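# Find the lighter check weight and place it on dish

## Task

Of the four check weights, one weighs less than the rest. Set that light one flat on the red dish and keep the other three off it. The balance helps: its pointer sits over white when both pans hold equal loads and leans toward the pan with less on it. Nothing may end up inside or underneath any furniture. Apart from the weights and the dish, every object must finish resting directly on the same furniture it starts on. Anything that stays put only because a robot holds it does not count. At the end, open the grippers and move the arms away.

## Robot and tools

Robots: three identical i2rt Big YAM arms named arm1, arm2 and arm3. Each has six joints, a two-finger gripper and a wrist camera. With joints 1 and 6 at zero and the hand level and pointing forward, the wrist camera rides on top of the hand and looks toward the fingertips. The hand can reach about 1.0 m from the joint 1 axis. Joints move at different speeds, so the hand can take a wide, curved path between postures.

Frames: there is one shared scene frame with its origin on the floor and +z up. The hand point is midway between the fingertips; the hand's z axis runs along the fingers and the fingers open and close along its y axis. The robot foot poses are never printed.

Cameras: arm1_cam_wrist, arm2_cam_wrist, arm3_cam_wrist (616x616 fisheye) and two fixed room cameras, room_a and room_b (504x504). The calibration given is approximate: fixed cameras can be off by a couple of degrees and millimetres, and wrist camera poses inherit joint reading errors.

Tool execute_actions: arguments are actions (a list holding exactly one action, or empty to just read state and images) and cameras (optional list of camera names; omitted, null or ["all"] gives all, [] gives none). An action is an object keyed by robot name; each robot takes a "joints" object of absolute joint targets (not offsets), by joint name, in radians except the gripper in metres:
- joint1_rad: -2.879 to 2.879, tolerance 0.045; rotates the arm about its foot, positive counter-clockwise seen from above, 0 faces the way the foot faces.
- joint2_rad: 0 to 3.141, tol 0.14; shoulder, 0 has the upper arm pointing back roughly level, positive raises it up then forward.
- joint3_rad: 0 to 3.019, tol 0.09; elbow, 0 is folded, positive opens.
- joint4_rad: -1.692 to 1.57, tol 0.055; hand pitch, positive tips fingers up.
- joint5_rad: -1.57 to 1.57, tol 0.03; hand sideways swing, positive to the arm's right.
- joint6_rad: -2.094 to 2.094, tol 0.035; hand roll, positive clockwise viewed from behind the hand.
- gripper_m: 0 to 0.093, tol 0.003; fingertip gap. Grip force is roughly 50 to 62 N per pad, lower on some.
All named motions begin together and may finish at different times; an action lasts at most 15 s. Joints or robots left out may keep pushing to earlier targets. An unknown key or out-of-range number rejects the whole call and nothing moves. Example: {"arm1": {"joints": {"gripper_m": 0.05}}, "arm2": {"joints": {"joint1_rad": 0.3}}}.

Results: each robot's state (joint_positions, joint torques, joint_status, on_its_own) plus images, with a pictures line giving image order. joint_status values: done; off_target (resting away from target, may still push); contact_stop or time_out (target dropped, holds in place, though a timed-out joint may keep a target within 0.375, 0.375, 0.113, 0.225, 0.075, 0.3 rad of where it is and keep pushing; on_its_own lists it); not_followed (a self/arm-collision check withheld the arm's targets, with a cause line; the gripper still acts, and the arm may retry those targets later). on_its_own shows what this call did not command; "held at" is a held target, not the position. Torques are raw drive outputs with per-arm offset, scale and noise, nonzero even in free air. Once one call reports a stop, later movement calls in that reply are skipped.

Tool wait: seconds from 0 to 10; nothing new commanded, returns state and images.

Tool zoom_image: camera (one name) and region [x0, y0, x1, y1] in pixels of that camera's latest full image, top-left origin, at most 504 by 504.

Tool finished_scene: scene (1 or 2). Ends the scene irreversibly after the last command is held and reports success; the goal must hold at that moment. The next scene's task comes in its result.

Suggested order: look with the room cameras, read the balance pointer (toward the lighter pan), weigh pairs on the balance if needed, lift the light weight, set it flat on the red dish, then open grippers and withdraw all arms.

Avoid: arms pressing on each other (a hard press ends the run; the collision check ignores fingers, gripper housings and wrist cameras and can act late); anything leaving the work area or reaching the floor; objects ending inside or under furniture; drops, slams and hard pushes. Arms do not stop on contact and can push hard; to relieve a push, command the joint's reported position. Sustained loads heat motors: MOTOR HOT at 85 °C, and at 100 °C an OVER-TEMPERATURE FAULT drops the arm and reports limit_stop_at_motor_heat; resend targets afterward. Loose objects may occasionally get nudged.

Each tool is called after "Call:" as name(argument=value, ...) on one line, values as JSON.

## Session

Call:
execute_actions(actions=[])

Scene clock: 0.00 s.
Joint torques (N m, as the arm reports them, + toward a larger angle): no reading
Motor temperatures (°C, as the motors report them): arm1=[25 28 24 26 27 25] | arm2=[26 26 24 24 26 25] | arm3=[26 26 24 27 27 25]
arm1.joint_positions: joint1_rad=-0.792 joint2_rad=+0.405 joint3_rad=+1.425 joint4_rad=-1.248 joint5_rad=+0.079 joint6_rad=-0.059 gripper_m=+0.094
arm1.joint_status: not commanded
arm1.hand: x=+0.8341 y=+0.3191 z=+1.4331 quat_wxyz=(-0.450, -0.499, -0.603, +0.430) (m; scene frame)
arm2.joint_positions: joint1_rad=+0.534 joint2_rad=+0.519 joint3_rad=+1.677 joint4_rad=-1.157 joint5_rad=-0.299 joint6_rad=-0.652 gripper_m=+0.095
arm2.joint_status: not commanded
arm2.hand: x=+0.0270 y=-0.4489 z=+1.6395 quat_wxyz=(-0.376, +0.706, +0.070, -0.596) (m; scene frame)
arm3.joint_positions: joint1_rad=+0.563 joint2_rad=+0.372 joint3_rad=+1.602 joint4_rad=-1.339 joint5_rad=-0.229 joint6_rad=+0.271 gripper_m=+0.094
arm3.joint_status: not commanded
arm3.hand: x=-0.9302 y=-0.0216 z=+1.5403 quat_wxyz=(-0.601, -0.505, -0.545, +0.295) (m; scene frame)
pictures: arm1_cam_wrist, arm2_cam_wrist, arm3_cam_wrist, room_a, room_b
camera_calibration (this result's frames):
arm1_cam_wrist: T_world_to_cam=[[-0.988482, -0.133114, 0.0719953, 0.764617], [-0.147158, 0.734442, -0.662525, 0.847616], [0.0353151, -0.665489, -0.745571, 1.37252], [0, 0, 0, 1]] pos_world=[0.832073, 0.392656, 1.52983]
arm2_cam_wrist: T_world_to_cam=[[0.347647, 0.70254, 0.62095, -0.71435], [0.748575, 0.190824, -0.634997, 1.11276], [-0.564603, 0.685583, -0.459564, 1.19723], [0, 0, 0, 1]] pos_world=[0.0913211, -0.531284, 1.70038]
arm3_cam_wrist: T_world_to_cam=[[-0.901414, -0.323838, -0.28737, -0.401751], [-0.0268878, 0.704326, -0.709368, 1.08679], [0.432122, -0.631707, -0.643597, 1.50065], [0, 0, 0, 1]] pos_world=[-0.981386, 0.0524141, 1.6213]
Images, in order (width x height): arm1_cam_wrist 616x616, arm2_cam_wrist 616x616, arm3_cam_wrist 616x616, room_a 504x504, room_b 504x504.

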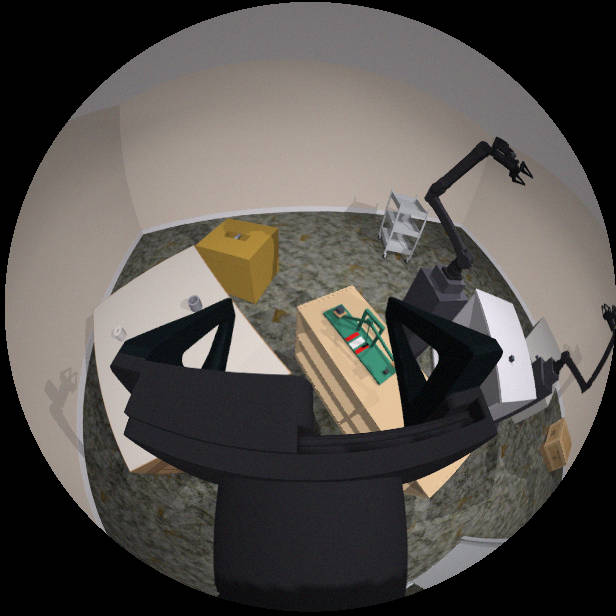

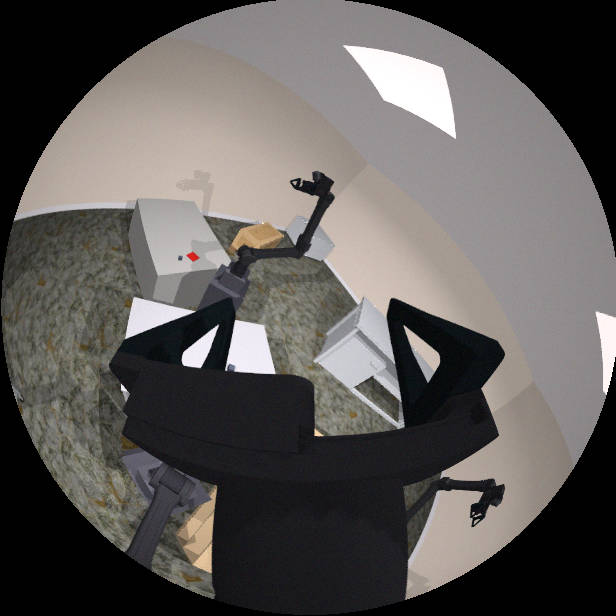

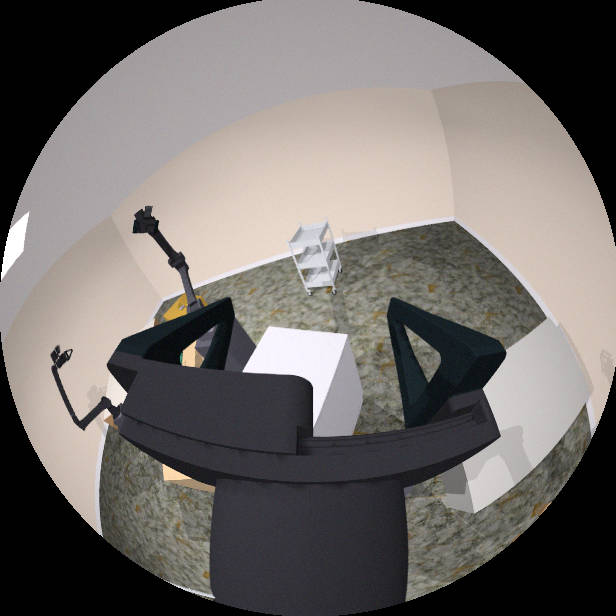

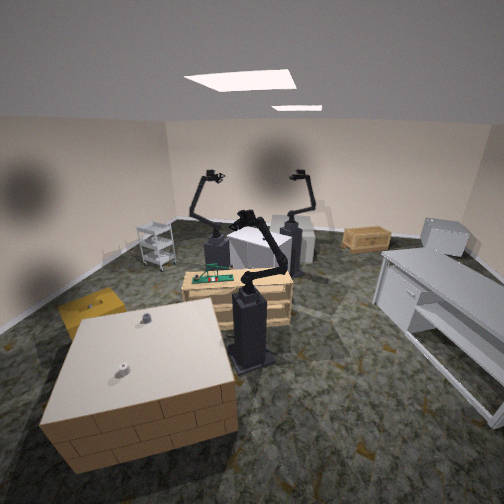

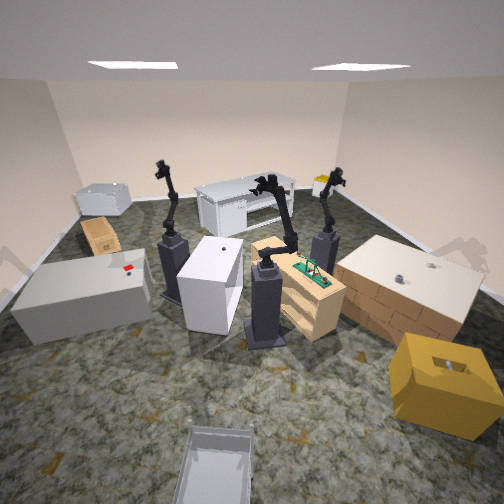

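Call:
zoom_image(camera="room_b", region=[240, 220, 360, 310])

Call:
zoom_image(camera="arm1_cam_wrist", region=[290, 270, 430, 400])

Call:
zoom_image(camera="room_b", region=[80, 220, 260, 320])

Call:
zoom_image(camera="room_a", region=[160, 210, 320, 320])

Region (240, 220, 360, 310) of room_b's 504x504 image, scaled by 4.200, with more detail than that image has; it fills the top 378 rows of this view, and the rest is white.

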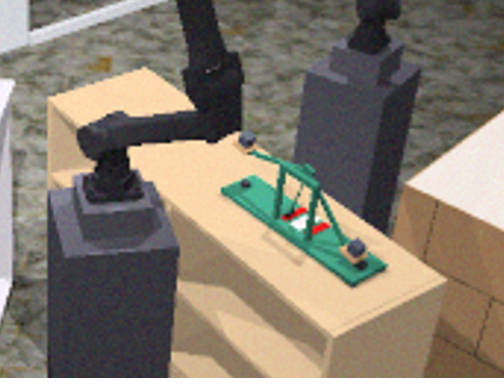

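Region (290, 270, 430, 400) of arm1_cam_wrist's 616x616 image, scaled by 3.600, with more detail than that image has; it fills the top 468 rows of this view, and the rest is white.

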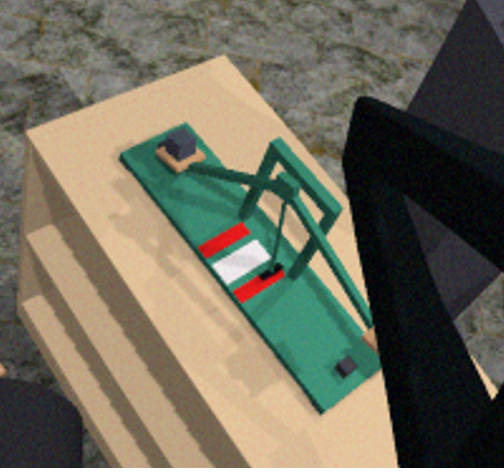

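Region (80, 220, 260, 320) of room_b's 504x504 image, scaled by 2.800, with more detail than that image has.

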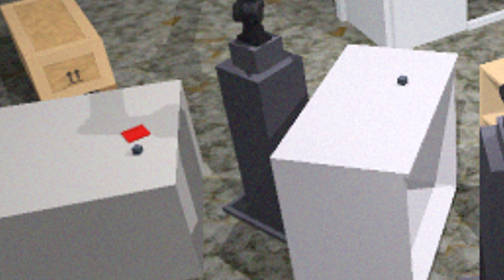

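Region (160, 210, 320, 320) of room_a's 504x504 image, scaled by 3.150, with more detail than that image has; it fills the top 346 rows of this view, and the rest is white.

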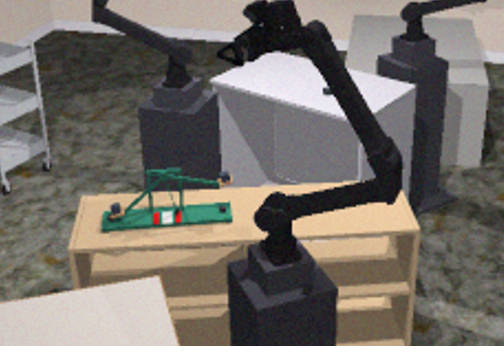

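Call:
execute_actions(actions=[{"arm2":{"joints":{"joint1_rad":-0.85,"joint2_rad":1.2,"joint3_rad":1.75,"joint4_rad":-1.3,"joint5_rad":0,"joint6_rad":-1.33}},"arm3":{"joints":{"joint1_rad":-0.15,"joint2_rad":1.2,"joint3_rad":1.7,"joint4_rad":-1.4,"joint5_rad":0,"joint6_rad":0}}}], cameras=[])

Call:
execute_actions(actions=[{"arm2":{"joints":{"joint2_rad":1.9}},"arm3":{"joints":{"joint2_rad":2.0}}}], cameras=["arm2_cam_wrist","arm3_cam_wrist"])

Scene clock: 2.90 s.
Joint torques (N m, as the arm reports them, + toward a larger angle): arm1=[1.51 6.29 7.74 1.74 0.07 0.02] | arm2=[ 0.   -8.84  8.33  1.06  0.03 -0.04] | arm3=[-0.14 -7.15  9.49  0.99 -0.1  -0.14]
Motor temperatures (°C, as the motors report them): arm1=[25 28 24 26 27 25] | arm2=[26 26 24 24 26 25] | arm3=[26 26 24 27 27 25]
arm1.joint_positions: joint1_rad=-0.792 joint2_rad=+0.405 joint3_rad=+1.425 joint4_rad=-1.248 joint5_rad=+0.079 joint6_rad=-0.059 gripper_m=+0.094
arm1.joint_status: not commanded
arm1.hand: x=+0.8341 y=+0.3191 z=+1.4331 quat_wxyz=(-0.450, -0.499, -0.603, +0.430) (m; scene frame)
arm2.joint_positions: joint1_rad=-0.851 joint2_rad=+1.205 joint3_rad=+1.731 joint4_rad=-1.290 joint5_rad=-0.001 joint6_rad=-1.321 gripper_m=+0.095
arm2.joint_status: all done
arm2.hand: x=+0.3993 y=-0.1099 z=+1.4475 quat_wxyz=(-0.391, +0.841, -0.367, +0.067) (m; scene frame)
arm3.joint_positions: joint1_rad=-0.145 joint2_rad=+1.195 joint3_rad=+1.674 joint4_rad=-1.393 joint5_rad=-0.001 joint6_rad=+0.012 gripper_m=+0.094
arm3.joint_status: all done
arm3.hand: x=-1.2125 y=-0.3328 z=+1.3659 quat_wxyz=(-0.157, -0.832, -0.449, +0.284) (m; scene frame)
pictures: none
No camera images: the call's "cameras" was empty. Leave "cameras" out to get every camera's image.

Scene clock: 4.47 s.
Joint torques (N m, as the arm reports them, + toward a larger angle): arm1=[1.16 5.36 7.72 1.53 0.02 0.06] | arm2=[  0.06 -22.27   8.2   -0.01   0.    -0.05] | arm3=[ -0.11 -19.87   8.84  -0.66  -0.11  -0.13]
Motor temperatures (°C, as the motors report them): arm1=[25 28 24 26 27 25] | arm2=[26 27 24 24 26 25] | arm3=[26 26 24 27 27 25]
arm1.joint_positions: joint1_rad=-0.792 joint2_rad=+0.405 joint3_rad=+1.425 joint4_rad=-1.248 joint5_rad=+0.079 joint6_rad=-0.059 gripper_m=+0.094
arm1.joint_status: not commanded
arm1.hand: x=+0.8341 y=+0.3191 z=+1.4331 quat_wxyz=(-0.450, -0.499, -0.603, +0.430) (m; scene frame)
arm2.joint_positions: joint1_rad=-0.851 joint2_rad=+1.919 joint3_rad=+1.731 joint4_rad=-1.291 joint5_rad=-0.001 joint6_rad=-1.321 gripper_m=+0.095
arm2.joint_status: all done
arm2.hand: x=+0.4877 y=+0.0216 z=+1.0660 quat_wxyz=(-0.049, +0.915, -0.401, +0.011) (m; scene frame)
arm3.joint_positions: joint1_rad=-0.145 joint2_rad=+2.021 joint3_rad=+1.674 joint4_rad=-1.393 joint5_rad=-0.001 joint6_rad=+0.012 gripper_m=+0.094
arm3.joint_status: all done
arm3.hand: x=-1.2841 y=-0.4437 z=+0.9474 quat_wxyz=(+0.040, -0.877, -0.473, -0.072) (m; scene frame)
pictures: arm2_cam_wrist, arm3_cam_wrist
camera_calibration (this result's frames):
arm2_cam_wrist: T_world_to_cam=[[0.725933, 0.680437, 0.100138, -0.477728], [0.523232, -0.640879, 0.561695, -0.833787], [0.446374, -0.355358, -0.821262, 0.786211], [0, 0, 0, 1]] pos_world=[0.432118, 0.0700937, 1.16186]
arm3_cam_wrist: T_world_to_cam=[[-0.834283, 0.551313, -0.00504342, -0.820777], [0.383009, 0.586127, 0.713974, 0.0794491], [0.396579, 0.593725, -0.700154, 1.557], [0, 0, 0, 1]] pos_world=[-1.33266, -0.518491, 1.02927]
Images, in order (width x height): arm2_cam_wrist 616x616, arm3_cam_wrist 616x616.

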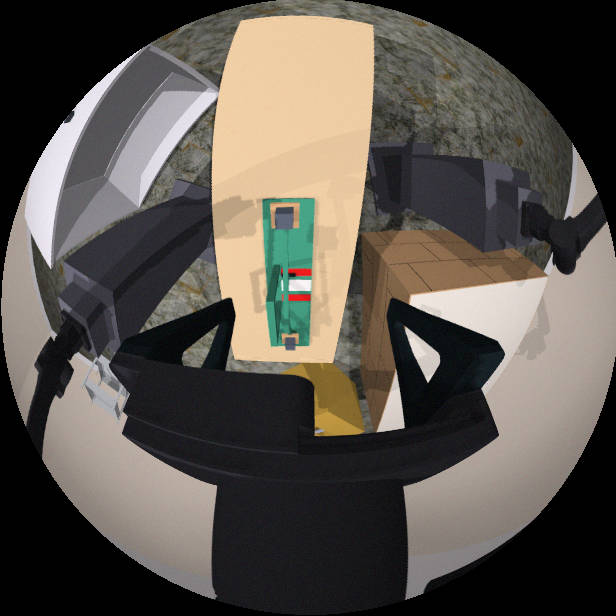

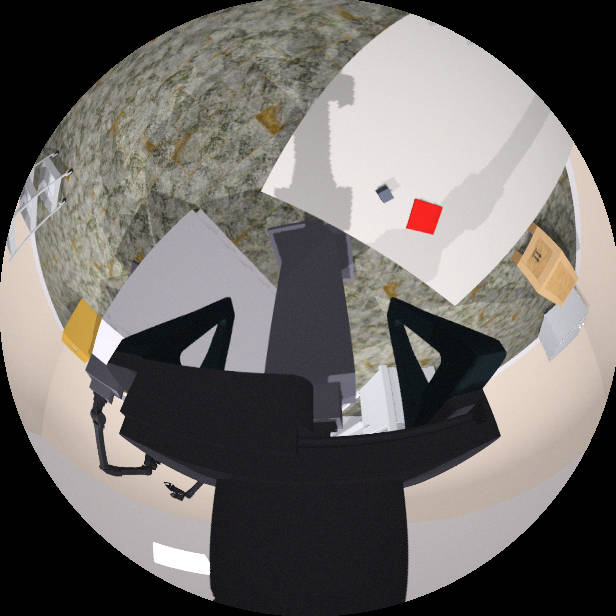

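Call:
execute_actions(actions=[], cameras=["arm2_cam_wrist","room_b","arm3_cam_wrist"])

Scene clock: 5.27 s.
Joint torques (N m, as the arm reports them, + toward a larger angle): arm1=[2.13 5.71 7.62 1.82 0.03 0.06] | arm2=[ -0.01 -22.27   8.21   0.     0.    -0.05] | arm3=[ -0.06 -19.8    8.8   -0.64  -0.1   -0.13]
Motor temperatures (°C, as the motors report them): arm1=[25 28 25 26 27 25] | arm2=[26 27 25 24 26 25] | arm3=[26 26 25 27 27 25]
arm1.joint_positions: joint1_rad=-0.792 joint2_rad=+0.405 joint3_rad=+1.425 joint4_rad=-1.248 joint5_rad=+0.079 joint6_rad=-0.059 gripper_m=+0.094
arm1.joint_status: not commanded
arm1.hand: x=+0.8341 y=+0.3191 z=+1.4331 quat_wxyz=(-0.450, -0.499, -0.603, +0.430) (m; scene frame)
arm2.joint_positions: joint1_rad=-0.851 joint2_rad=+1.919 joint3_rad=+1.731 joint4_rad=-1.291 joint5_rad=-0.001 joint6_rad=-1.321 gripper_m=+0.095
arm2.joint_status: all done
arm2.hand: x=+0.4877 y=+0.0216 z=+1.0660 quat_wxyz=(-0.049, +0.915, -0.401, +0.011) (m; scene frame)
arm3.joint_positions: joint1_rad=-0.145 joint2_rad=+2.021 joint3_rad=+1.674 joint4_rad=-1.393 joint5_rad=-0.001 joint6_rad=+0.012 gripper_m=+0.094
arm3.joint_status: all done
arm3.hand: x=-1.2841 y=-0.4437 z=+0.9474 quat_wxyz=(+0.040, -0.877, -0.473, -0.072) (m; scene frame)
pictures: arm2_cam_wrist, arm3_cam_wrist, room_b
camera_calibration (this result's frames):
arm2_cam_wrist: T_world_to_cam=[[0.725933, 0.680437, 0.100138, -0.477728], [0.523232, -0.640879, 0.561695, -0.833787], [0.446374, -0.355358, -0.821262, 0.786211], [0, 0, 0, 1]] pos_world=[0.432118, 0.0700937, 1.16186]
arm3_cam_wrist: T_world_to_cam=[[-0.834283, 0.551313, -0.00504342, -0.820777], [0.383009, 0.586127, 0.713974, 0.0794491], [0.396579, 0.593725, -0.700154, 1.557], [0, 0, 0, 1]] pos_world=[-1.33266, -0.518491, 1.02927]
Images, in order (width x height): arm2_cam_wrist 616x616, arm3_cam_wrist 616x616, room_b 504x504.

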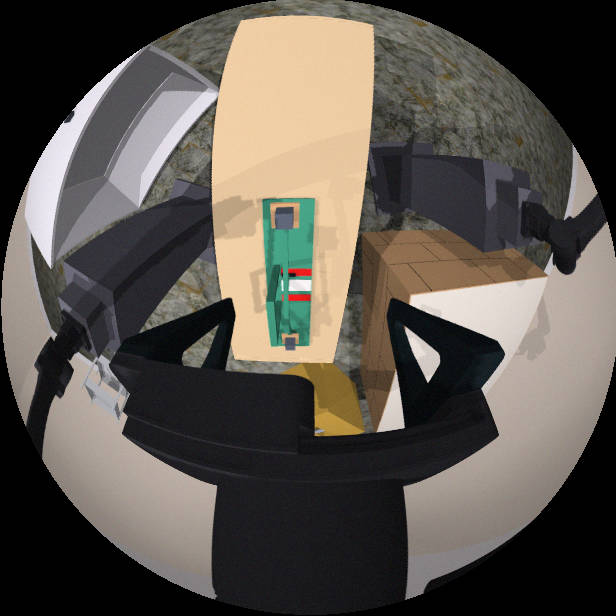

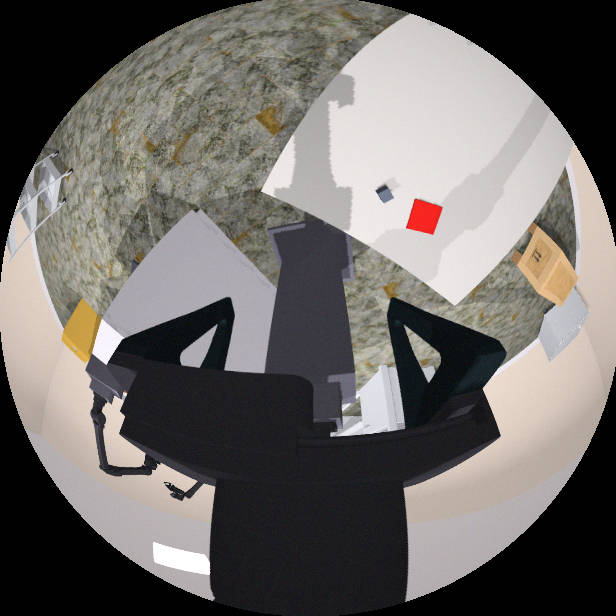

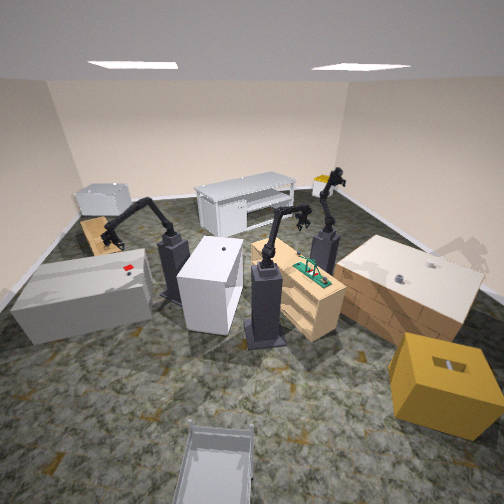

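Call:
zoom_image(camera="arm2_cam_wrist", region=[230, 180, 350, 360])

Call:
zoom_image(camera="room_b", region=[250, 220, 370, 320])

Region (230, 180, 350, 360) of arm2_cam_wrist's 616x616 image, scaled by 2.800, with more detail than that image has.

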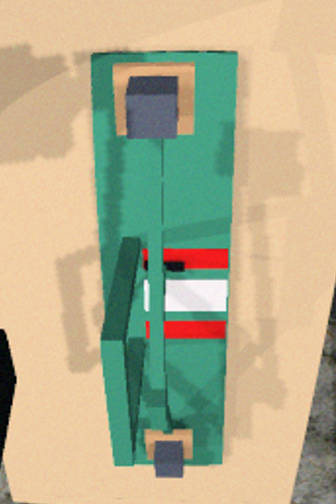

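Region (250, 220, 370, 320) of room_b's 504x504 image, scaled by 4.200, with more detail than that image has.

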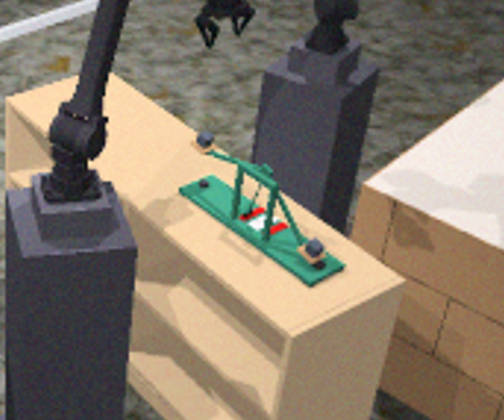

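Call:
execute_actions(actions=[{"arm2":{"joints":{"joint1_rad":-0.835,"joint2_rad":2.1,"joint3_rad":1.597,"joint4_rad":-1.04,"gripper_m":0.07}}}], cameras=["arm2_cam_wrist"])

Scene clock: 7.13 s.
Joint torques (N m, as the arm reports them, + toward a larger angle): arm1=[ 1.14  5.46  7.45  1.76 -0.02  0.05] | arm2=[  0.28 -23.76   6.47   0.61   0.    -0.06] | arm3=[ -0.09 -19.88   8.81  -0.65  -0.1   -0.13]
Motor temperatures (°C, as the motors report them): arm1=[25 28 25 26 27 25] | arm2=[26 27 25 24 26 25] | arm3=[26 26 25 27 27 25]
arm1.joint_positions: joint1_rad=-0.792 joint2_rad=+0.405 joint3_rad=+1.425 joint4_rad=-1.248 joint5_rad=+0.079 joint6_rad=-0.059 gripper_m=+0.094
arm1.joint_status: not commanded
arm1.hand: x=+0.8341 y=+0.3191 z=+1.4331 quat_wxyz=(-0.450, -0.499, -0.603, +0.430) (m; scene frame)
arm2.joint_positions: joint1_rad=-0.839 joint2_rad=+2.120 joint3_rad=+1.588 joint4_rad=-1.051 joint5_rad=-0.001 joint6_rad=-1.321 gripper_m=+0.070
arm2.joint_status: all done
arm2.hand: x=+0.4782 y=+0.0187 z=+0.8974 quat_wxyz=(+0.002, +0.918, -0.396, +0.002) (m; scene frame)
arm3.joint_positions: joint1_rad=-0.145 joint2_rad=+2.021 joint3_rad=+1.674 joint4_rad=-1.393 joint5_rad=-0.001 joint6_rad=+0.012 gripper_m=+0.094
arm3.joint_status: not commanded
arm3.hand: x=-1.2841 y=-0.4437 z=+0.9474 quat_wxyz=(+0.040, -0.877, -0.473, -0.072) (m; scene frame)
pictures: arm2_cam_wrist
camera_calibration (this result's frames):
arm2_cam_wrist: T_world_to_cam=[[0.720782, 0.693161, -0.000880373, -0.359087], [0.562557, -0.584231, 0.584981, -0.776812], [0.404972, -0.422139, -0.811046, 0.662854], [0, 0, 0, 1]] pos_world=[0.427387, 0.0748843, 0.991709]
Images, in order (width x height): arm2_cam_wrist 616x616.

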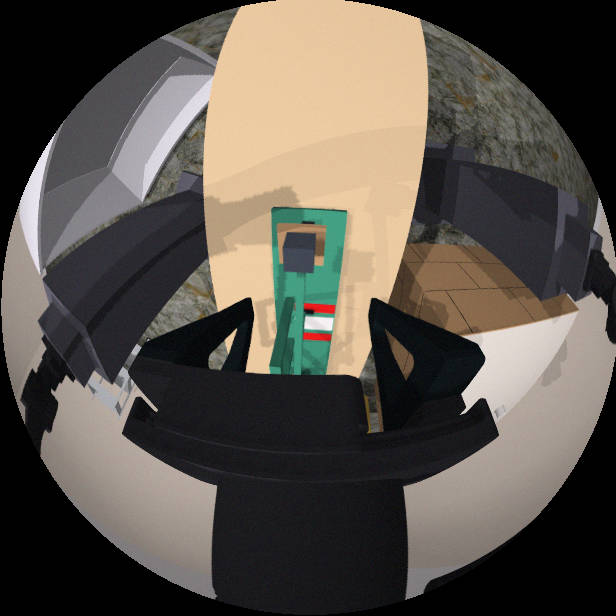

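Call:
zoom_image(camera="arm2_cam_wrist", region=[240, 190, 380, 330])

Region (240, 190, 380, 330) of arm2_cam_wrist's 616x616 image, scaled by 3.600, with more detail than that image has.

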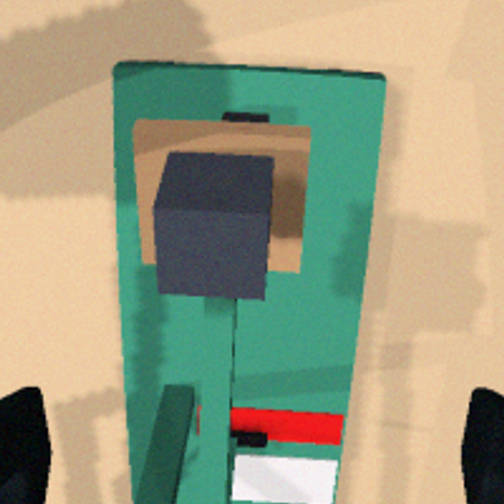

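Call:
execute_actions(actions=[{"arm2":{"joints":{"joint1_rad":-0.866,"joint2_rad":2.205,"joint3_rad":1.505,"joint4_rad":-0.85}}}], cameras=["arm2_cam_wrist"])

Call:
zoom_image(camera="arm2_cam_wrist", region=[220, 200, 400, 380])

Scene clock: 11.03 s.
Joint torques (N m, as the arm reports them, + toward a larger angle): arm1=[2.22 5.09 7.66 1.56 0.03 0.07] | arm2=[  0.2  -21.16   5.07   0.59   0.    -0.05] | arm3=[ -0.08 -19.87   8.79  -0.64  -0.1   -0.13]
Motor temperatures (°C, as the motors report them): arm1=[25 28 25 26 27 25] | arm2=[26 27 25 24 26 25] | arm3=[26 27 25 27 27 25]
arm1.joint_positions: joint1_rad=-0.792 joint2_rad=+0.405 joint3_rad=+1.425 joint4_rad=-1.248 joint5_rad=+0.079 joint6_rad=-0.059 gripper_m=+0.094
arm1.joint_status: not commanded
arm1.hand: x=+0.8341 y=+0.3191 z=+1.4331 quat_wxyz=(-0.450, -0.499, -0.603, +0.430) (m; scene frame)
arm2.joint_positions: joint1_rad=-0.866 joint2_rad=+2.197 joint3_rad=+1.508 joint4_rad=-0.862 joint5_rad=-0.001 joint6_rad=-1.321 gripper_m=+0.070
arm2.joint_status: all done
arm2.hand: x=+0.4901 y=+0.0060 z=+0.8282 quat_wxyz=(-0.014, +0.913, -0.408, +0.005) (m; scene frame)
arm3.joint_positions: joint1_rad=-0.145 joint2_rad=+2.021 joint3_rad=+1.674 joint4_rad=-1.393 joint5_rad=-0.001 joint6_rad=+0.012 gripper_m=+0.094
arm3.joint_status: not commanded
arm3.hand: x=-1.2841 y=-0.4437 z=+0.9474 quat_wxyz=(+0.040, -0.877, -0.473, -0.072) (m; scene frame)
pictures: arm2_cam_wrist
camera_calibration (this result's frames):
arm2_cam_wrist: T_world_to_cam=[[0.739128, 0.672831, 0.0314465, -0.394581], [0.535731, -0.615535, 0.578022, -0.731335], [0.408267, -0.410385, -0.815415, 0.598435], [0, 0, 0, 1]] pos_world=[0.439124, 0.060913, 0.923109]
Images, in order (width x height): arm2_cam_wrist 616x616.

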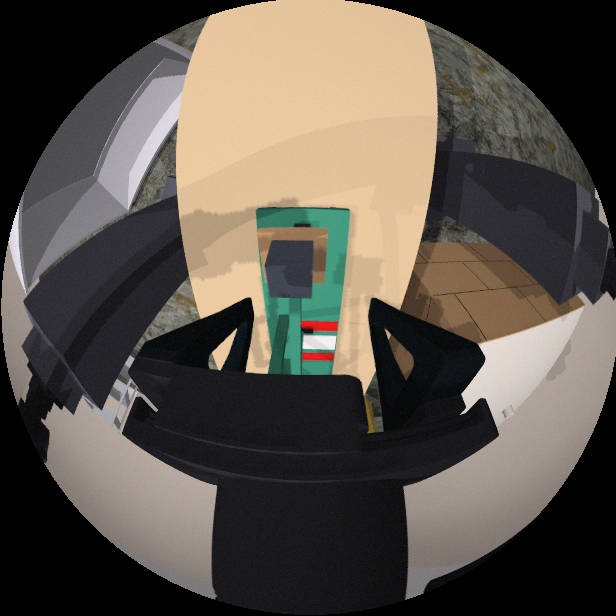

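Region (220, 200, 400, 380) of arm2_cam_wrist's 616x616 image, scaled by 2.800, with more detail than that image has.

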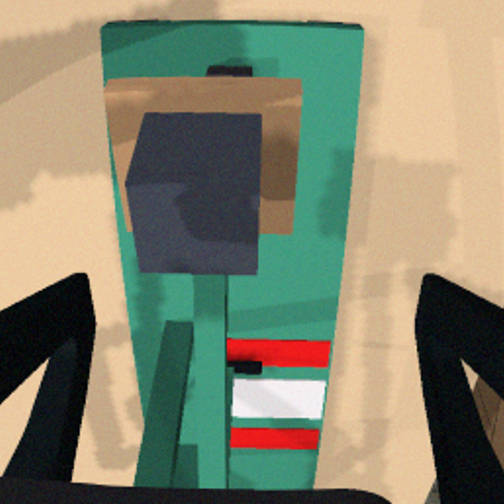

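Call:
execute_actions(actions=[{"arm2":{"joints":{"joint2_rad":2.197,"joint3_rad":1.445,"joint4_rad":-0.80}}}], cameras=["arm2_cam_wrist"])

Call:
zoom_image(camera="arm2_cam_wrist", region=[220, 200, 400, 380])

Scene clock: 12.57 s.
Joint torques (N m, as the arm reports them, + toward a larger angle): arm1=[1.91 5.3  7.55 1.59 0.05 0.01] | arm2=[ -0.04 -21.38   4.49   0.67   0.    -0.05] | arm3=[ -0.13 -19.9    8.78  -0.65  -0.11  -0.13]
Motor temperatures (°C, as the motors report them): arm1=[25 28 25 26 27 25] | arm2=[26 28 25 24 26 25] | arm3=[26 27 25 27 27 25]
arm1.joint_positions: joint1_rad=-0.792 joint2_rad=+0.405 joint3_rad=+1.425 joint4_rad=-1.248 joint5_rad=+0.079 joint6_rad=-0.059 gripper_m=+0.094
arm1.joint_status: not commanded
arm1.hand: x=+0.8341 y=+0.3191 z=+1.4331 quat_wxyz=(-0.450, -0.499, -0.603, +0.430) (m; scene frame)
arm2.joint_positions: joint1_rad=-0.866 joint2_rad=+2.197 joint3_rad=+1.450 joint4_rad=-0.812 joint5_rad=-0.001 joint6_rad=-1.322 gripper_m=+0.070
arm2.joint_status: all done
arm2.hand: x=+0.4811 y=-0.0077 z=+0.8113 quat_wxyz=(-0.010, +0.913, -0.408, +0.004) (m; scene frame)
arm3.joint_positions: joint1_rad=-0.145 joint2_rad=+2.021 joint3_rad=+1.674 joint4_rad=-1.393 joint5_rad=-0.001 joint6_rad=+0.012 gripper_m=+0.094
arm3.joint_status: not commanded
arm3.hand: x=-1.2841 y=-0.4437 z=+0.9474 quat_wxyz=(+0.040, -0.877, -0.473, -0.072) (m; scene frame)
pictures: arm2_cam_wrist
camera_calibration (this result's frames):
arm2_cam_wrist: T_world_to_cam=[[0.739026, 0.67326, 0.0236692, -0.37182], [0.538519, -0.611503, 0.579708, -0.727809], [0.404768, -0.415673, -0.81448, 0.583657], [0, 0, 0, 1]] pos_world=[0.430478, 0.047885, 0.906095]
Images, in order (width x height): arm2_cam_wrist 616x616.

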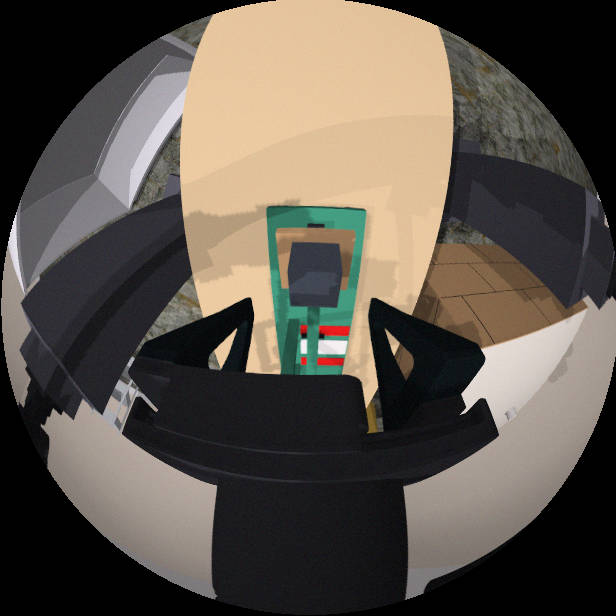

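Region (220, 200, 400, 380) of arm2_cam_wrist's 616x616 image, scaled by 2.800, with more detail than that image has.

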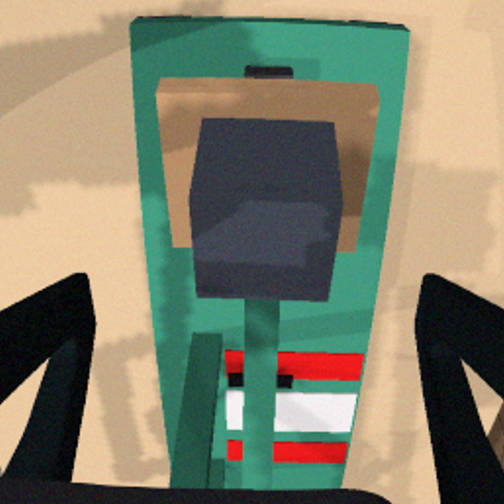

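Call:
execute_actions(actions=[{"arm2":{"joints":{"joint1_rad":-0.84,"joint2_rad":2.252,"joint4_rad":-0.748}}}], cameras=["arm2_cam_wrist"])

Call:
zoom_image(camera="arm2_cam_wrist", region=[220, 200, 400, 380])

Scene clock: 13.90 s.
Joint torques (N m, as the arm reports them, + toward a larger angle): arm1=[2.21 6.13 7.64 1.84 0.   0.04] | arm2=[ -0.09 -18.86   4.59   0.75   0.    -0.05] | arm3=[ -0.13 -19.92   8.8   -0.64  -0.1   -0.13]
Motor temperatures (°C, as the motors report them): arm1=[25 28 25 26 27 25] | arm2=[26 28 25 24 26 25] | arm3=[26 27 25 27 27 25]
arm1.joint_positions: joint1_rad=-0.792 joint2_rad=+0.405 joint3_rad=+1.425 joint4_rad=-1.248 joint5_rad=+0.079 joint6_rad=-0.059 gripper_m=+0.094
arm1.joint_status: not commanded
arm1.hand: x=+0.8341 y=+0.3191 z=+1.4331 quat_wxyz=(-0.450, -0.499, -0.603, +0.430) (m; scene frame)
arm2.joint_positions: joint1_rad=-0.840 joint2_rad=+2.226 joint3_rad=+1.450 joint4_rad=-0.760 joint5_rad=-0.001 joint6_rad=-1.322 gripper_m=+0.070
arm2.joint_status: all done
arm2.hand: x=+0.4715 y=+0.0052 z=+0.7948 quat_wxyz=(-0.021, +0.918, -0.396, +0.006) (m; scene frame)
arm3.joint_positions: joint1_rad=-0.145 joint2_rad=+2.021 joint3_rad=+1.674 joint4_rad=-1.393 joint5_rad=-0.001 joint6_rad=+0.012 gripper_m=+0.094
arm3.joint_status: not commanded
arm3.hand: x=-1.2841 y=-0.4437 z=+0.9474 quat_wxyz=(+0.040, -0.877, -0.473, -0.072) (m; scene frame)
pictures: arm2_cam_wrist
camera_calibration (this result's frames):
arm2_cam_wrist: T_world_to_cam=[[0.720822, 0.691679, 0.0446831, -0.381191], [0.54747, -0.607702, 0.575305, -0.705958], [0.42508, -0.390229, -0.816718, 0.571513], [0, 0, 0, 1]] pos_world=[0.418323, 0.0576707, 0.889938]
Images, in order (width x height): arm2_cam_wrist 616x616.

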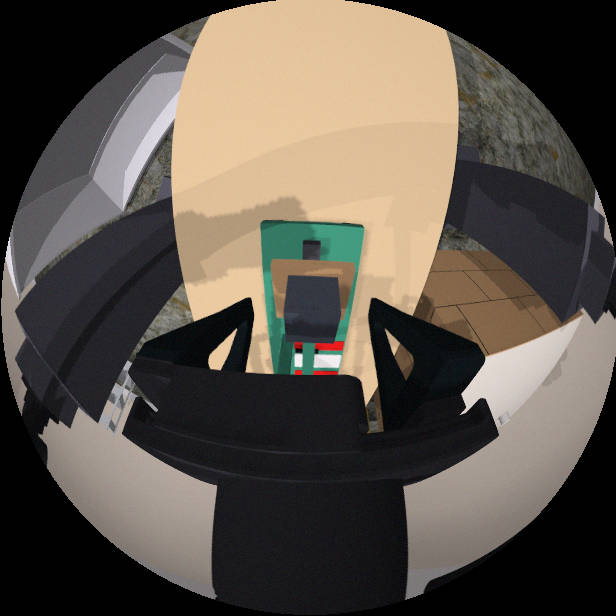

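Region (220, 200, 400, 380) of arm2_cam_wrist's 616x616 image, scaled by 2.800, with more detail than that image has.

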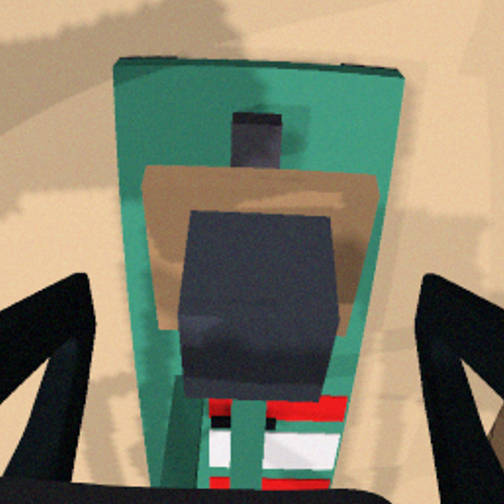

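Call:
execute_actions(actions=[{"arm2":{"joints":{"joint2_rad":2.285,"joint4_rad":-0.70}}}], cameras=["arm2_cam_wrist"])

Call:
zoom_image(camera="arm2_cam_wrist", region=[220, 220, 400, 400])

Scene clock: 15.03 s.
Joint torques (N m, as the arm reports them, + toward a larger angle): arm1=[1.79 5.79 7.81 1.8  0.01 0.02] | arm2=[ -0.1  -19.4    4.29   0.73   0.    -0.05] | arm3=[ -0.1  -19.84   8.8   -0.64  -0.1   -0.13]
Motor temperatures (°C, as the motors report them): arm1=[25 28 25 26 27 25] | arm2=[26 28 25 24 26 25] | arm3=[26 27 26 27 27 25]
arm1.joint_positions: joint1_rad=-0.792 joint2_rad=+0.405 joint3_rad=+1.425 joint4_rad=-1.248 joint5_rad=+0.079 joint6_rad=-0.059 gripper_m=+0.094
arm1.joint_status: not commanded
arm1.hand: x=+0.8341 y=+0.3191 z=+1.4331 quat_wxyz=(-0.450, -0.499, -0.603, +0.430) (m; scene frame)
arm2.joint_positions: joint1_rad=-0.840 joint2_rad=+2.260 joint3_rad=+1.450 joint4_rad=-0.712 joint5_rad=-0.001 joint6_rad=-1.322 gripper_m=+0.070
arm2.joint_status: all done
arm2.hand: x=+0.4732 y=+0.0077 z=+0.7761 quat_wxyz=(-0.028, +0.918, -0.396, +0.007) (m; scene frame)
arm3.joint_positions: joint1_rad=-0.145 joint2_rad=+2.021 joint3_rad=+1.674 joint4_rad=-1.393 joint5_rad=-0.001 joint6_rad=+0.012 gripper_m=+0.094
arm3.joint_status: not commanded
arm3.hand: x=-1.2841 y=-0.4437 z=+0.9474 quat_wxyz=(+0.040, -0.877, -0.473, -0.072) (m; scene frame)
pictures: arm2_cam_wrist
camera_calibration (this result's frames):
arm2_cam_wrist: T_world_to_cam=[[0.720371, 0.691128, 0.0583742, -0.393722], [0.543181, -0.614489, 0.572151, -0.690076], [0.4313, -0.380454, -0.818068, 0.554476], [0, 0, 0, 1]] pos_world=[0.419317, 0.0590207, 0.87141]
Images, in order (width x height): arm2_cam_wrist 616x616.

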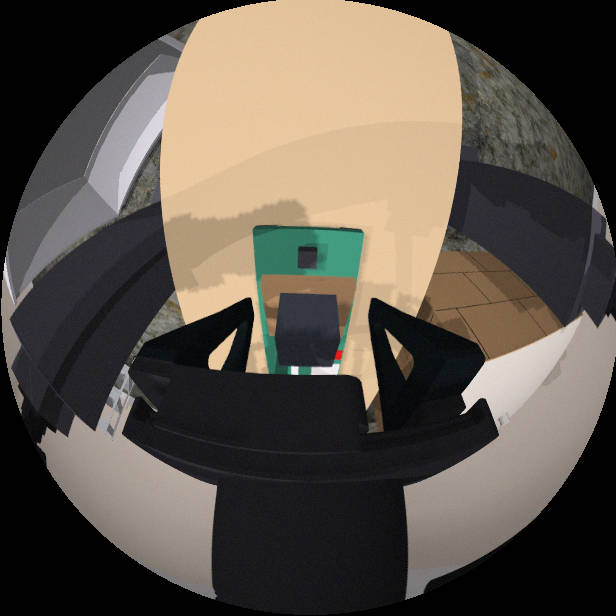

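Region (220, 220, 400, 400) of arm2_cam_wrist's 616x616 image, scaled by 2.800, with more detail than that image has.

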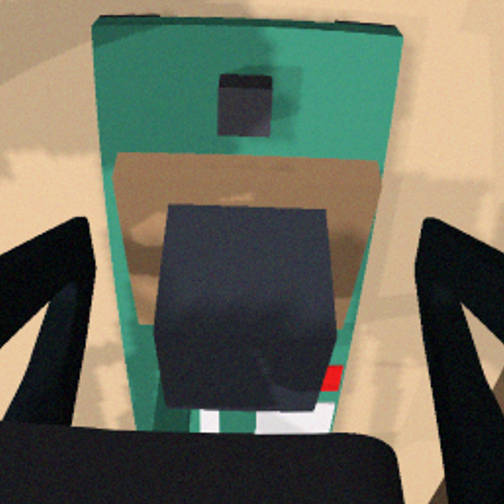

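Call:
execute_actions(actions=[{"arm2":{"joints":{"joint2_rad":2.26,"gripper_m":0.02}}}], cameras=["arm2_cam_wrist"])

Scene clock: 16.00 s.
Joint torques (N m, as the arm reports them, + toward a larger angle): arm1=[1.08 5.68 7.52 1.68 0.03 0.06] | arm2=[  0.14 -21.82   4.5    0.7    0.03  -0.05] | arm3=[ -0.15 -19.96   8.81  -0.65  -0.1   -0.13]
Motor temperatures (°C, as the motors report them): arm1=[25 28 25 26 27 25] | arm2=[26 28 25 24 26 25] | arm3=[26 27 26 27 27 25]
arm1.joint_positions: joint1_rad=-0.792 joint2_rad=+0.405 joint3_rad=+1.425 joint4_rad=-1.248 joint5_rad=+0.079 joint6_rad=-0.059 gripper_m=+0.094
arm1.joint_status: not commanded
arm1.hand: x=+0.8341 y=+0.3191 z=+1.4331 quat_wxyz=(-0.450, -0.499, -0.603, +0.430) (m; scene frame)
arm2.joint_positions: joint1_rad=-0.840 joint2_rad=+2.260 joint3_rad=+1.447 joint4_rad=-0.711 joint5_rad=-0.001 joint6_rad=-1.322 gripper_m=+0.041
arm2.joint_status: gripper_m off_target (ended at +0.041, target +0.020); the others done
arm2.hand: x=+0.4722 y=+0.0066 z=+0.7752 quat_wxyz=(-0.027, +0.918, -0.396, +0.007) (m; scene frame)
arm3.joint_positions: joint1_rad=-0.145 joint2_rad=+2.021 joint3_rad=+1.674 joint4_rad=-1.393 joint5_rad=-0.001 joint6_rad=+0.012 gripper_m=+0.094
arm3.joint_status: not commanded
arm3.hand: x=-1.2841 y=-0.4437 z=+0.9474 quat_wxyz=(+0.040, -0.877, -0.473, -0.072) (m; scene frame)
pictures: arm2_cam_wrist
camera_calibration (this result's frames):
arm2_cam_wrist: T_world_to_cam=[[0.720191, 0.691507, 0.0560627, -0.390373], [0.544305, -0.613287, 0.572374, -0.690398], [0.430183, -0.381703, -0.818074, 0.554363], [0, 0, 0, 1]] pos_world=[0.418453, 0.0581359, 0.870561]
Images, in order (width x height): arm2_cam_wrist 616x616.

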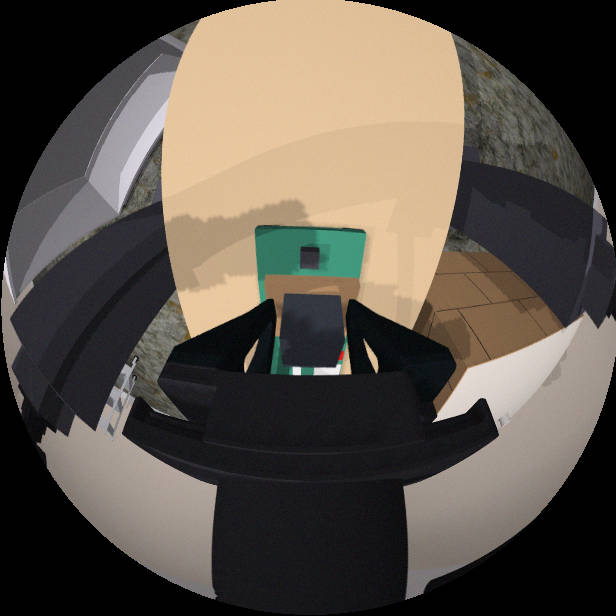

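Call:
zoom_image(camera="arm2_cam_wrist", region=[230, 240, 390, 400])

Region (230, 240, 390, 400) of arm2_cam_wrist's 616x616 image, scaled by 3.150, with more detail than that image has.

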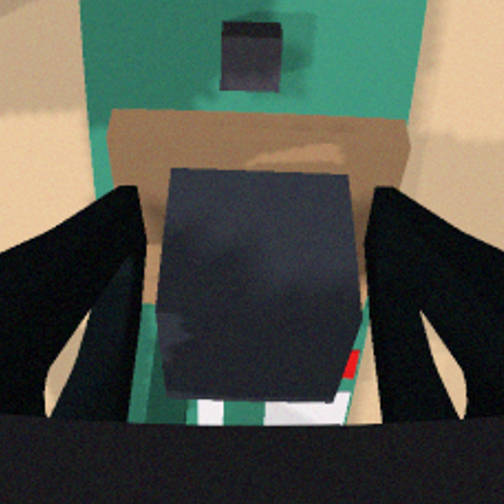

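Call:
execute_actions(actions=[{"arm2":{"joints":{"gripper_m":0.065}}}], cameras=[])

Call:
execute_actions(actions=[{"arm2":{"joints":{"joint2_rad":2.225,"joint4_rad":-0.735}}}], cameras=["arm2_cam_wrist"])

Call:
zoom_image(camera="arm2_cam_wrist", region=[230, 240, 390, 400])

Scene clock: 16.97 s.
Joint torques (N m, as the arm reports them, + toward a larger angle): arm1=[ 2.3   5.59  7.65  1.75  0.03 -0.02] | arm2=[  0.   -21.42   4.53   0.76   0.02  -0.05] | arm3=[ -0.14 -19.84   8.8   -0.65  -0.1   -0.13]
Motor temperatures (°C, as the motors report them): arm1=[25 28 25 26 27 25] | arm2=[26 28 25 24 26 25] | arm3=[26 27 26 27 27 25]
arm1.joint_positions: joint1_rad=-0.792 joint2_rad=+0.405 joint3_rad=+1.425 joint4_rad=-1.248 joint5_rad=+0.079 joint6_rad=-0.059 gripper_m=+0.094
arm1.joint_status: not commanded
arm1.hand: x=+0.8341 y=+0.3191 z=+1.4331 quat_wxyz=(-0.450, -0.499, -0.603, +0.430) (m; scene frame)
arm2.joint_positions: joint1_rad=-0.840 joint2_rad=+2.260 joint3_rad=+1.447 joint4_rad=-0.711 joint5_rad=-0.001 joint6_rad=-1.322 gripper_m=+0.065
arm2.joint_status: all done
arm2.hand: x=+0.4722 y=+0.0067 z=+0.7752 quat_wxyz=(-0.027, +0.918, -0.396, +0.007) (m; scene frame)
arm3.joint_positions: joint1_rad=-0.145 joint2_rad=+2.021 joint3_rad=+1.674 joint4_rad=-1.393 joint5_rad=-0.001 joint6_rad=+0.012 gripper_m=+0.094
arm3.joint_status: not commanded
arm3.hand: x=-1.2841 y=-0.4437 z=+0.9474 quat_wxyz=(+0.040, -0.877, -0.473, -0.072) (m; scene frame)
pictures: none
No camera images: the call's "cameras" was empty. Leave "cameras" out to get every camera's image.

Scene clock: 17.53 s.
Joint torques (N m, as the arm reports them, + toward a larger angle): arm1=[1.89 5.85 7.73 1.58 0.03 0.03] | arm2=[ -0.08 -24.56   4.5   -0.17   0.03  -0.05] | arm3=[ -0.15 -19.84   8.79  -0.65  -0.1   -0.13]
Motor temperatures (°C, as the motors report them): arm1=[25 28 25 26 27 25] | arm2=[26 28 25 24 26 25] | arm3=[26 27 26 27 27 25]
arm1.joint_positions: joint1_rad=-0.792 joint2_rad=+0.405 joint3_rad=+1.425 joint4_rad=-1.248 joint5_rad=+0.079 joint6_rad=-0.059 gripper_m=+0.094
arm1.joint_status: not commanded
arm1.hand: x=+0.8341 y=+0.3191 z=+1.4331 quat_wxyz=(-0.450, -0.499, -0.603, +0.430) (m; scene frame)
arm2.joint_positions: joint1_rad=-0.840 joint2_rad=+2.259 joint3_rad=+1.447 joint4_rad=-0.724 joint5_rad=-0.001 joint6_rad=-1.322 gripper_m=+0.065
arm2.joint_status: all done
arm2.hand: x=+0.4707 y=+0.0043 z=+0.7759 quat_wxyz=(-0.021, +0.918, -0.396, +0.006) (m; scene frame)
arm3.joint_positions: joint1_rad=-0.145 joint2_rad=+2.021 joint3_rad=+1.674 joint4_rad=-1.393 joint5_rad=-0.001 joint6_rad=+0.012 gripper_m=+0.094
arm3.joint_status: not commanded
arm3.hand: x=-1.2841 y=-0.4437 z=+0.9474 quat_wxyz=(+0.040, -0.877, -0.473, -0.072) (m; scene frame)
pictures: arm2_cam_wrist
camera_calibration (this result's frames):
arm2_cam_wrist: T_world_to_cam=[[0.72055, 0.691944, 0.0449612, -0.379277], [0.547779, -0.607783, 0.574924, -0.695067], [0.425142, -0.389633, -0.81697, 0.556242], [0, 0, 0, 1]] pos_world=[0.41755, 0.0567189, 0.871097]
Images, in order (width x height): arm2_cam_wrist 616x616.

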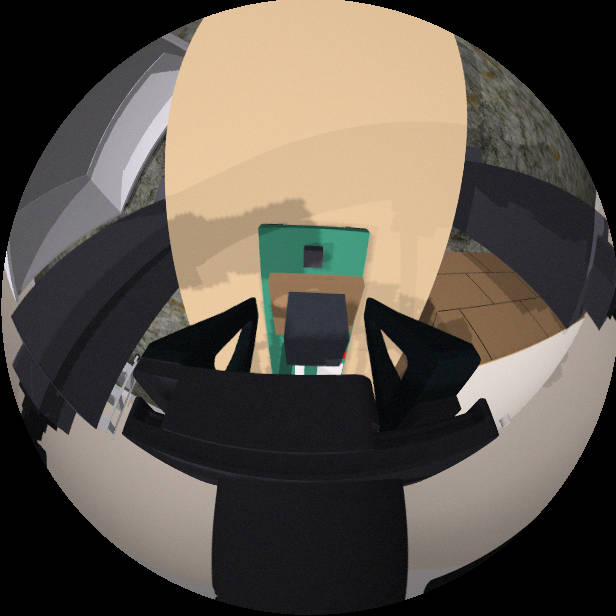

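Region (230, 240, 390, 400) of arm2_cam_wrist's 616x616 image, scaled by 3.150, with more detail than that image has.

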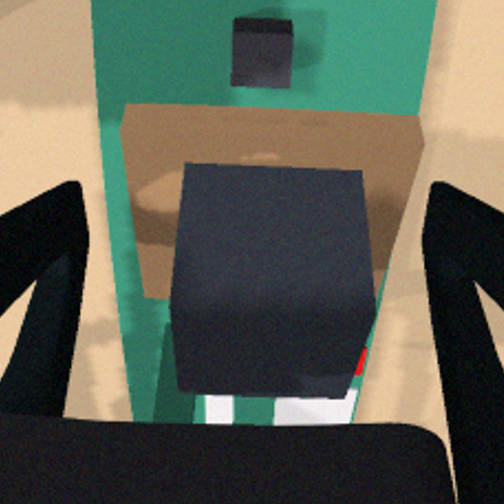

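Call:
execute_actions(actions=[{"arm2":{"joints":{"joint3_rad":1.495,"joint4_rad":-0.77}}}], cameras=["arm2_cam_wrist"])

Call:
zoom_image(camera="arm2_cam_wrist", region=[230, 240, 390, 400])

Scene clock: 18.43 s.
Joint torques (N m, as the arm reports them, + toward a larger angle): arm1=[1.79 6.43 7.46 1.65 0.04 0.06] | arm2=[ -0.33 -24.61   7.52  -0.3    0.02  -0.05] | arm3=[ -0.14 -19.82   8.82  -0.65  -0.1   -0.13]
Motor temperatures (°C, as the motors report them): arm1=[25 28 25 26 27 25] | arm2=[26 28 25 24 26 25] | arm3=[26 27 26 27 27 25]
arm1.joint_positions: joint1_rad=-0.792 joint2_rad=+0.405 joint3_rad=+1.425 joint4_rad=-1.248 joint5_rad=+0.079 joint6_rad=-0.059 gripper_m=+0.094
arm1.joint_status: not commanded
arm1.hand: x=+0.8341 y=+0.3191 z=+1.4331 quat_wxyz=(-0.450, -0.499, -0.603, +0.430) (m; scene frame)
arm2.joint_positions: joint1_rad=-0.840 joint2_rad=+2.257 joint3_rad=+1.451 joint4_rad=-0.757 joint5_rad=-0.001 joint6_rad=-1.322 gripper_m=+0.065
arm2.joint_status: all done
arm2.hand: x=+0.4678 y=-0.0002 z=+0.7779 quat_wxyz=(-0.008, +0.918, -0.396, +0.004) (m; scene frame)
arm3.joint_positions: joint1_rad=-0.145 joint2_rad=+2.021 joint3_rad=+1.674 joint4_rad=-1.393 joint5_rad=-0.001 joint6_rad=+0.012 gripper_m=+0.094
arm3.joint_status: not commanded
arm3.hand: x=-1.2841 y=-0.4437 z=+0.9474 quat_wxyz=(+0.040, -0.877, -0.473, -0.072) (m; scene frame)
pictures: arm2_cam_wrist
camera_calibration (this result's frames):
arm2_cam_wrist: T_world_to_cam=[[0.720859, 0.692821, 0.0190379, -0.354128], [0.556172, -0.594633, 0.58059, -0.705707], [0.413565, -0.407935, -0.813974, 0.560406], [0, 0, 0, 1]] pos_world=[0.416006, 0.0543191, 0.872624]
Images, in order (width x height): arm2_cam_wrist 616x616.

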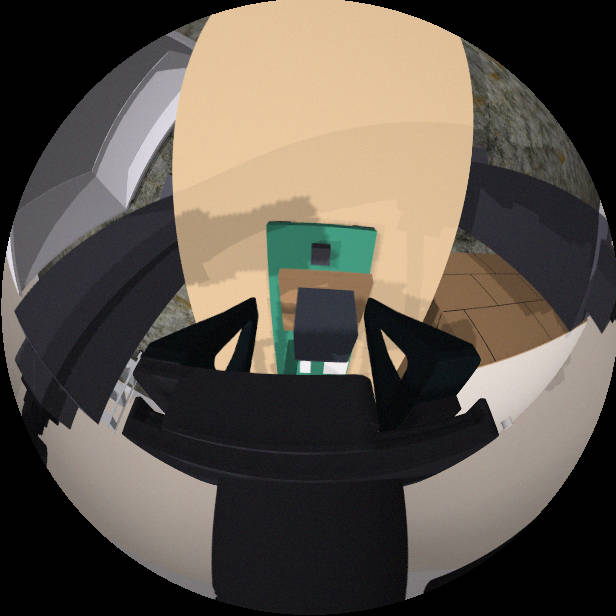

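Region (230, 240, 390, 400) of arm2_cam_wrist's 616x616 image, scaled by 3.150, with more detail than that image has.

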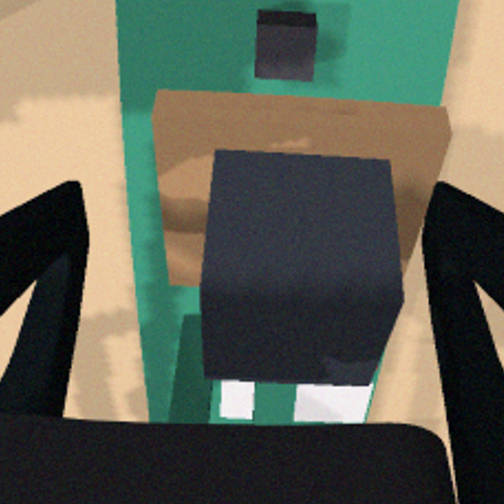

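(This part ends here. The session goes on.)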